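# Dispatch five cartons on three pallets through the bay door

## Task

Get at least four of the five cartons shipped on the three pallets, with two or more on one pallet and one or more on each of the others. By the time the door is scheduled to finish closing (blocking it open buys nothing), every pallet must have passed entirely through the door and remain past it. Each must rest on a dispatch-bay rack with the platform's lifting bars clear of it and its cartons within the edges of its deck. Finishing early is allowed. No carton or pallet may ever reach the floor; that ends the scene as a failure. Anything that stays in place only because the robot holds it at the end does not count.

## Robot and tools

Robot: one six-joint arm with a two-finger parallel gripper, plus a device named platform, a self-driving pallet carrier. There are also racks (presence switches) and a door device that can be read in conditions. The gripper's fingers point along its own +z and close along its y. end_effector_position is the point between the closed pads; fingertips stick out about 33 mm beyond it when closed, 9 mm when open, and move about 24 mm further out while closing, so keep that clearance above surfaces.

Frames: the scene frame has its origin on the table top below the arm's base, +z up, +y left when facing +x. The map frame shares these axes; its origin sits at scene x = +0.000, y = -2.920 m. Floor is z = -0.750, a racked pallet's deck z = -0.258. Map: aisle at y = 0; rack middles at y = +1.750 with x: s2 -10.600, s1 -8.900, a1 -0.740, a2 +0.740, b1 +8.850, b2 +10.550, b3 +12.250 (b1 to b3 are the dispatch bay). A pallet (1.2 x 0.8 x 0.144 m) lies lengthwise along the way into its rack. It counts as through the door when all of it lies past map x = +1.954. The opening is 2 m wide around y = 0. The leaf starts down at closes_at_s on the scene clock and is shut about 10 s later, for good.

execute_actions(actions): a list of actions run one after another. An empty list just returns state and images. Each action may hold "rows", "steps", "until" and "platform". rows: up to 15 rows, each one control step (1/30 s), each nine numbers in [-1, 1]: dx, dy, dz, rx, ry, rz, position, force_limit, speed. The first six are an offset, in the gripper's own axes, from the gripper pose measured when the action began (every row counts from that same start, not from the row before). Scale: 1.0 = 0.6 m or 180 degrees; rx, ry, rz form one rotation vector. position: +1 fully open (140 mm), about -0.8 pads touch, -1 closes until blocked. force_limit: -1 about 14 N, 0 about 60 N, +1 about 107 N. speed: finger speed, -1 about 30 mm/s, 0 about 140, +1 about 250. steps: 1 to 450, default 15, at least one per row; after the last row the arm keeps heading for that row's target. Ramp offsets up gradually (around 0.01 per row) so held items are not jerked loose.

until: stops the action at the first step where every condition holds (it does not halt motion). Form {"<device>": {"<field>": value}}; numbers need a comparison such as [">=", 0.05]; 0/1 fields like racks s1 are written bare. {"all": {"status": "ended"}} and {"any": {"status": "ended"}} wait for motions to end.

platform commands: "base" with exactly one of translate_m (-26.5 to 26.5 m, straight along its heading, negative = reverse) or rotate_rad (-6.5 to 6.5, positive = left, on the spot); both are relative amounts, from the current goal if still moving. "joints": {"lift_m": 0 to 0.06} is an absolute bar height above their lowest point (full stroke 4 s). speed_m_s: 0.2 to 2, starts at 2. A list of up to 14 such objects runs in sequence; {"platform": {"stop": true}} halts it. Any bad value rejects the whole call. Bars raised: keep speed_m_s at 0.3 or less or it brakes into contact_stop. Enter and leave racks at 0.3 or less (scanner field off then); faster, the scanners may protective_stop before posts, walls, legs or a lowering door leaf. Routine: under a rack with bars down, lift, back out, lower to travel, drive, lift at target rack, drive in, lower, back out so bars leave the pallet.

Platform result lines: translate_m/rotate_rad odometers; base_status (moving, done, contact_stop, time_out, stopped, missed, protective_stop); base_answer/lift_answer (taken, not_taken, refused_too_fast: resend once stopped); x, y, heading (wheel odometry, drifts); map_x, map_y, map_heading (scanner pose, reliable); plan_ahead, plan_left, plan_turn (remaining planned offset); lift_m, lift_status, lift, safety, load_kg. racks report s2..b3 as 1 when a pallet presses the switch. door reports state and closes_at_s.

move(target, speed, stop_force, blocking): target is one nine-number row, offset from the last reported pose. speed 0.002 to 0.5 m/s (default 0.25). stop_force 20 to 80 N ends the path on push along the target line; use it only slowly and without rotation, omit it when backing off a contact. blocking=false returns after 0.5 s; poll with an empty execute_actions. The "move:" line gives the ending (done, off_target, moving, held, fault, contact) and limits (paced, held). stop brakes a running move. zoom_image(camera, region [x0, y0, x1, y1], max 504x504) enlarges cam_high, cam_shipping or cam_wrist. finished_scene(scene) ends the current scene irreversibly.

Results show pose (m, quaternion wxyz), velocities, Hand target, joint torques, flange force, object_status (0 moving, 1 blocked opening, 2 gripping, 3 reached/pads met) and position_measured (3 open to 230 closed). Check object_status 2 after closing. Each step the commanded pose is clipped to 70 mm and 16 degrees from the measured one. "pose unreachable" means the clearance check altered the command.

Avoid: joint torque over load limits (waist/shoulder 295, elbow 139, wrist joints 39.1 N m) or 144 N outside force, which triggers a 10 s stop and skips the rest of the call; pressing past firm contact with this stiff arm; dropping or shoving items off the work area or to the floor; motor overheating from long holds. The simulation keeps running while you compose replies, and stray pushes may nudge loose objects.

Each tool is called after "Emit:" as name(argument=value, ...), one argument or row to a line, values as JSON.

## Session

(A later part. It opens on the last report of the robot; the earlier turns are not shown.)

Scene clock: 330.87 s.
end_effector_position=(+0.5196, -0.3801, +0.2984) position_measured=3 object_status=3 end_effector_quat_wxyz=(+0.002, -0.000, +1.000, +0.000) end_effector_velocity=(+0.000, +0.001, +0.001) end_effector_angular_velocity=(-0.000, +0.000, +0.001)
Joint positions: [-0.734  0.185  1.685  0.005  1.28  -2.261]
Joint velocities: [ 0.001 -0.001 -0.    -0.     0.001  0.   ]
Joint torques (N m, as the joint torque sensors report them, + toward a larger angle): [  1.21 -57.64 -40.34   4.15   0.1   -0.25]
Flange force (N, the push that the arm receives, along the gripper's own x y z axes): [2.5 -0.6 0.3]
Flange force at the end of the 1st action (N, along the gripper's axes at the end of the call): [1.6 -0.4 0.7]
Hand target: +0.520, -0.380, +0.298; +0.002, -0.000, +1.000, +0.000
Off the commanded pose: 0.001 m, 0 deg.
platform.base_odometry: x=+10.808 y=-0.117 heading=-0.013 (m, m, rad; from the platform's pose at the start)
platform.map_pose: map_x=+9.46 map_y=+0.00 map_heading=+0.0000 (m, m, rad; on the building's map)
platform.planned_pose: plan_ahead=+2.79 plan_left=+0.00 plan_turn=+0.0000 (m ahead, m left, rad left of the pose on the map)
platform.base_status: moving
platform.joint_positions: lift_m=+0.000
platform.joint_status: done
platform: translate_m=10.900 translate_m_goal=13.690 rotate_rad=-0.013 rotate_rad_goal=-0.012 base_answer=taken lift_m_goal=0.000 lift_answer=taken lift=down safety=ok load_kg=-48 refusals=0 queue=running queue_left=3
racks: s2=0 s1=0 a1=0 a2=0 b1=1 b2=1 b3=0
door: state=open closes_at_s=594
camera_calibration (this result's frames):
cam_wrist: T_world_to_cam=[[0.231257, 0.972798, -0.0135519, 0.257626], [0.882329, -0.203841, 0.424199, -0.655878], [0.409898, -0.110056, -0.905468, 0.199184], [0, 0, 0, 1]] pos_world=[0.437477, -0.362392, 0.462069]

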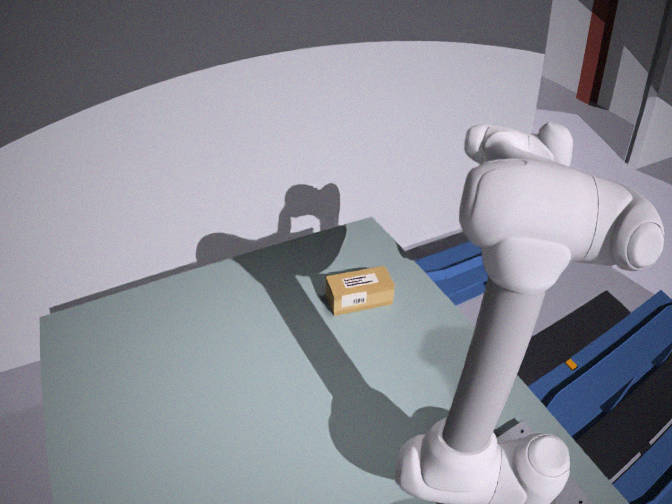

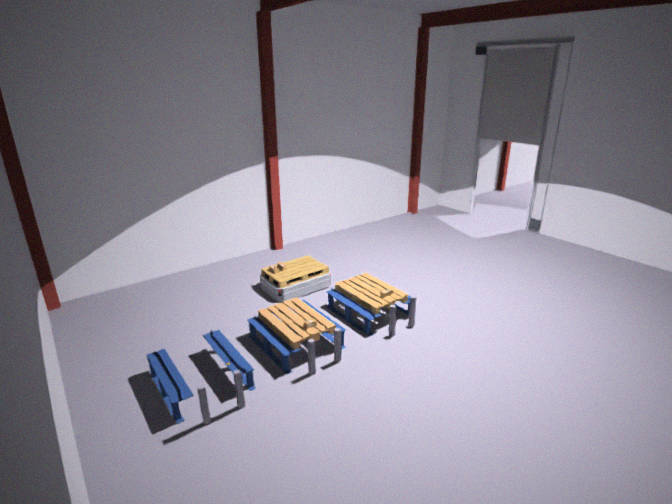

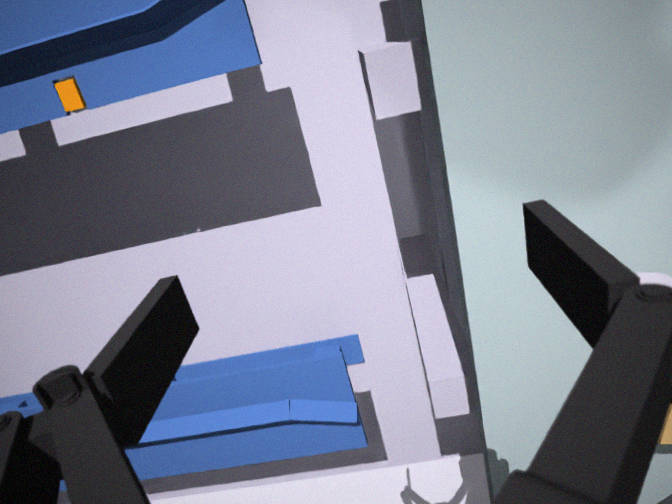

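Emit:
zoom_image(
  camera="cam_shipping",
  region=[230, 240, 430, 390],
)

Emit:
execute_actions(
  actions=[
    {"steps":450,"until":{"platform":{"queue":["!=","running"]}}},
    {"steps":200,"until":{"platform":{"queue":["!=","running"]}}},
  ],
)

Region (230, 240, 430, 390) of cam_shipping's 672x504 image, scaled by 2.520, with more detail than that image has; it fills the top 378 rows of this view, and the rest is white.

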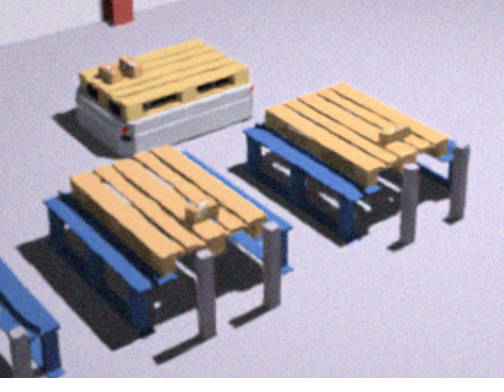

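Scene clock: 350.07 s.
end_effector_position=(+0.5196, -0.3801, +0.2984) position_measured=3 object_status=3 end_effector_quat_wxyz=(+0.002, -0.000, +1.000, +0.000) end_effector_velocity=(+0.000, +0.000, -0.001) end_effector_angular_velocity=(+0.001, +0.001, -0.000)
Joint positions: [-0.734  0.185  1.685  0.005  1.28  -2.261]
Joint velocities: [-0.     0.001  0.     0.001  0.    -0.   ]
Joint torques (N m, as the joint torque sensors report them, + toward a larger angle): [  1.96 -57.38 -40.52   4.16  -0.02  -0.32]
Flange force (N, the push that the arm receives, along the gripper's own x y z axes): [3.1 -1.8 0.9]
Flange force at the end of the 1st action (N, along the gripper's axes at the end of the call): [4.9 0.6 0.2]
Hand target: +0.520, -0.380, +0.298; +0.002, -0.000, +1.000, +0.000
Off the commanded pose: 0.001 m, 0 deg.
platform.base_odometry: x=+13.667 y=+1.612 heading=+1.562 (m, m, rad; from the platform's pose at the start)
platform.map_pose: map_x=+12.25 map_y=+1.75 map_heading=+1.5708 (m, m, rad; on the building's map)
platform.planned_pose: plan_ahead=+0.00 plan_left=+0.00 plan_turn=+0.0000 (m ahead, m left, rad left of the pose on the map)
platform.base_status: done
platform.joint_positions: lift_m=+0.000
platform.joint_status: done
platform: translate_m=15.450 translate_m_goal=15.450 rotate_rad=1.562 rotate_rad_goal=1.562 base_answer=taken lift_m_goal=0.000 lift_answer=taken lift=down safety=ok load_kg=-48 refusals=0 queue=done queue_left=0
racks: s2=0 s1=0 a1=0 a2=0 b1=1 b2=1 b3=1
door: state=open closes_at_s=594
camera_calibration (this result's frames):
cam_wrist: T_world_to_cam=[[0.231257, 0.972798, -0.0135518, 0.257626], [0.882329, -0.203841, 0.424199, -0.655878], [0.409898, -0.110056, -0.905468, 0.199184], [0, 0, 0, 1]] pos_world=[0.437477, -0.362392, 0.462069]

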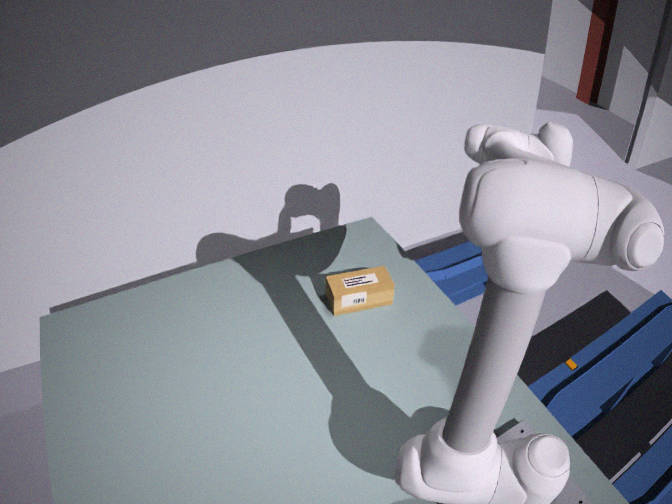

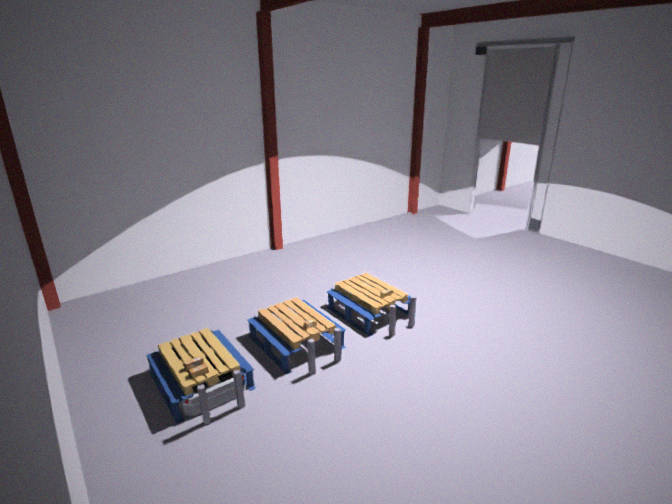

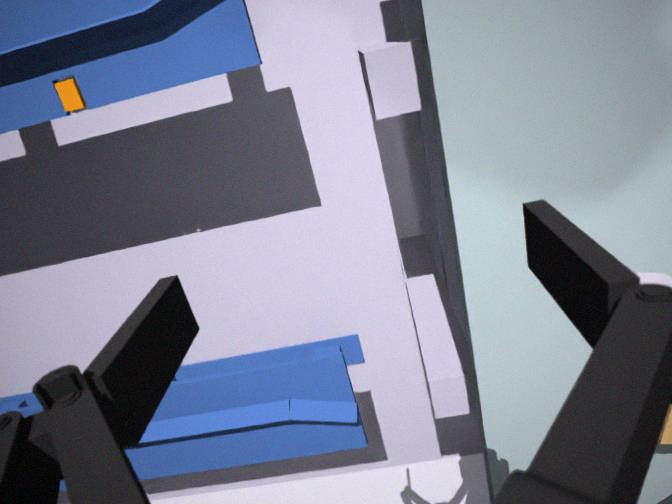

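Emit:
zoom_image(
  camera="cam_shipping",
  region=[120, 260, 430, 440],
)

Region (120, 260, 430, 440) of cam_shipping's 672x504 image, scaled by 1.626, with more detail than that image has; it fills the top 293 rows of this view, and the rest is white.

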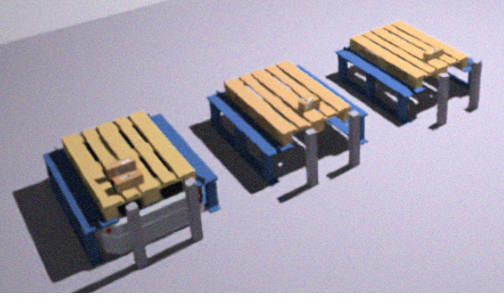

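Emit:
finished_scene(
  scene=1,
)

The scene is finished: the task was done.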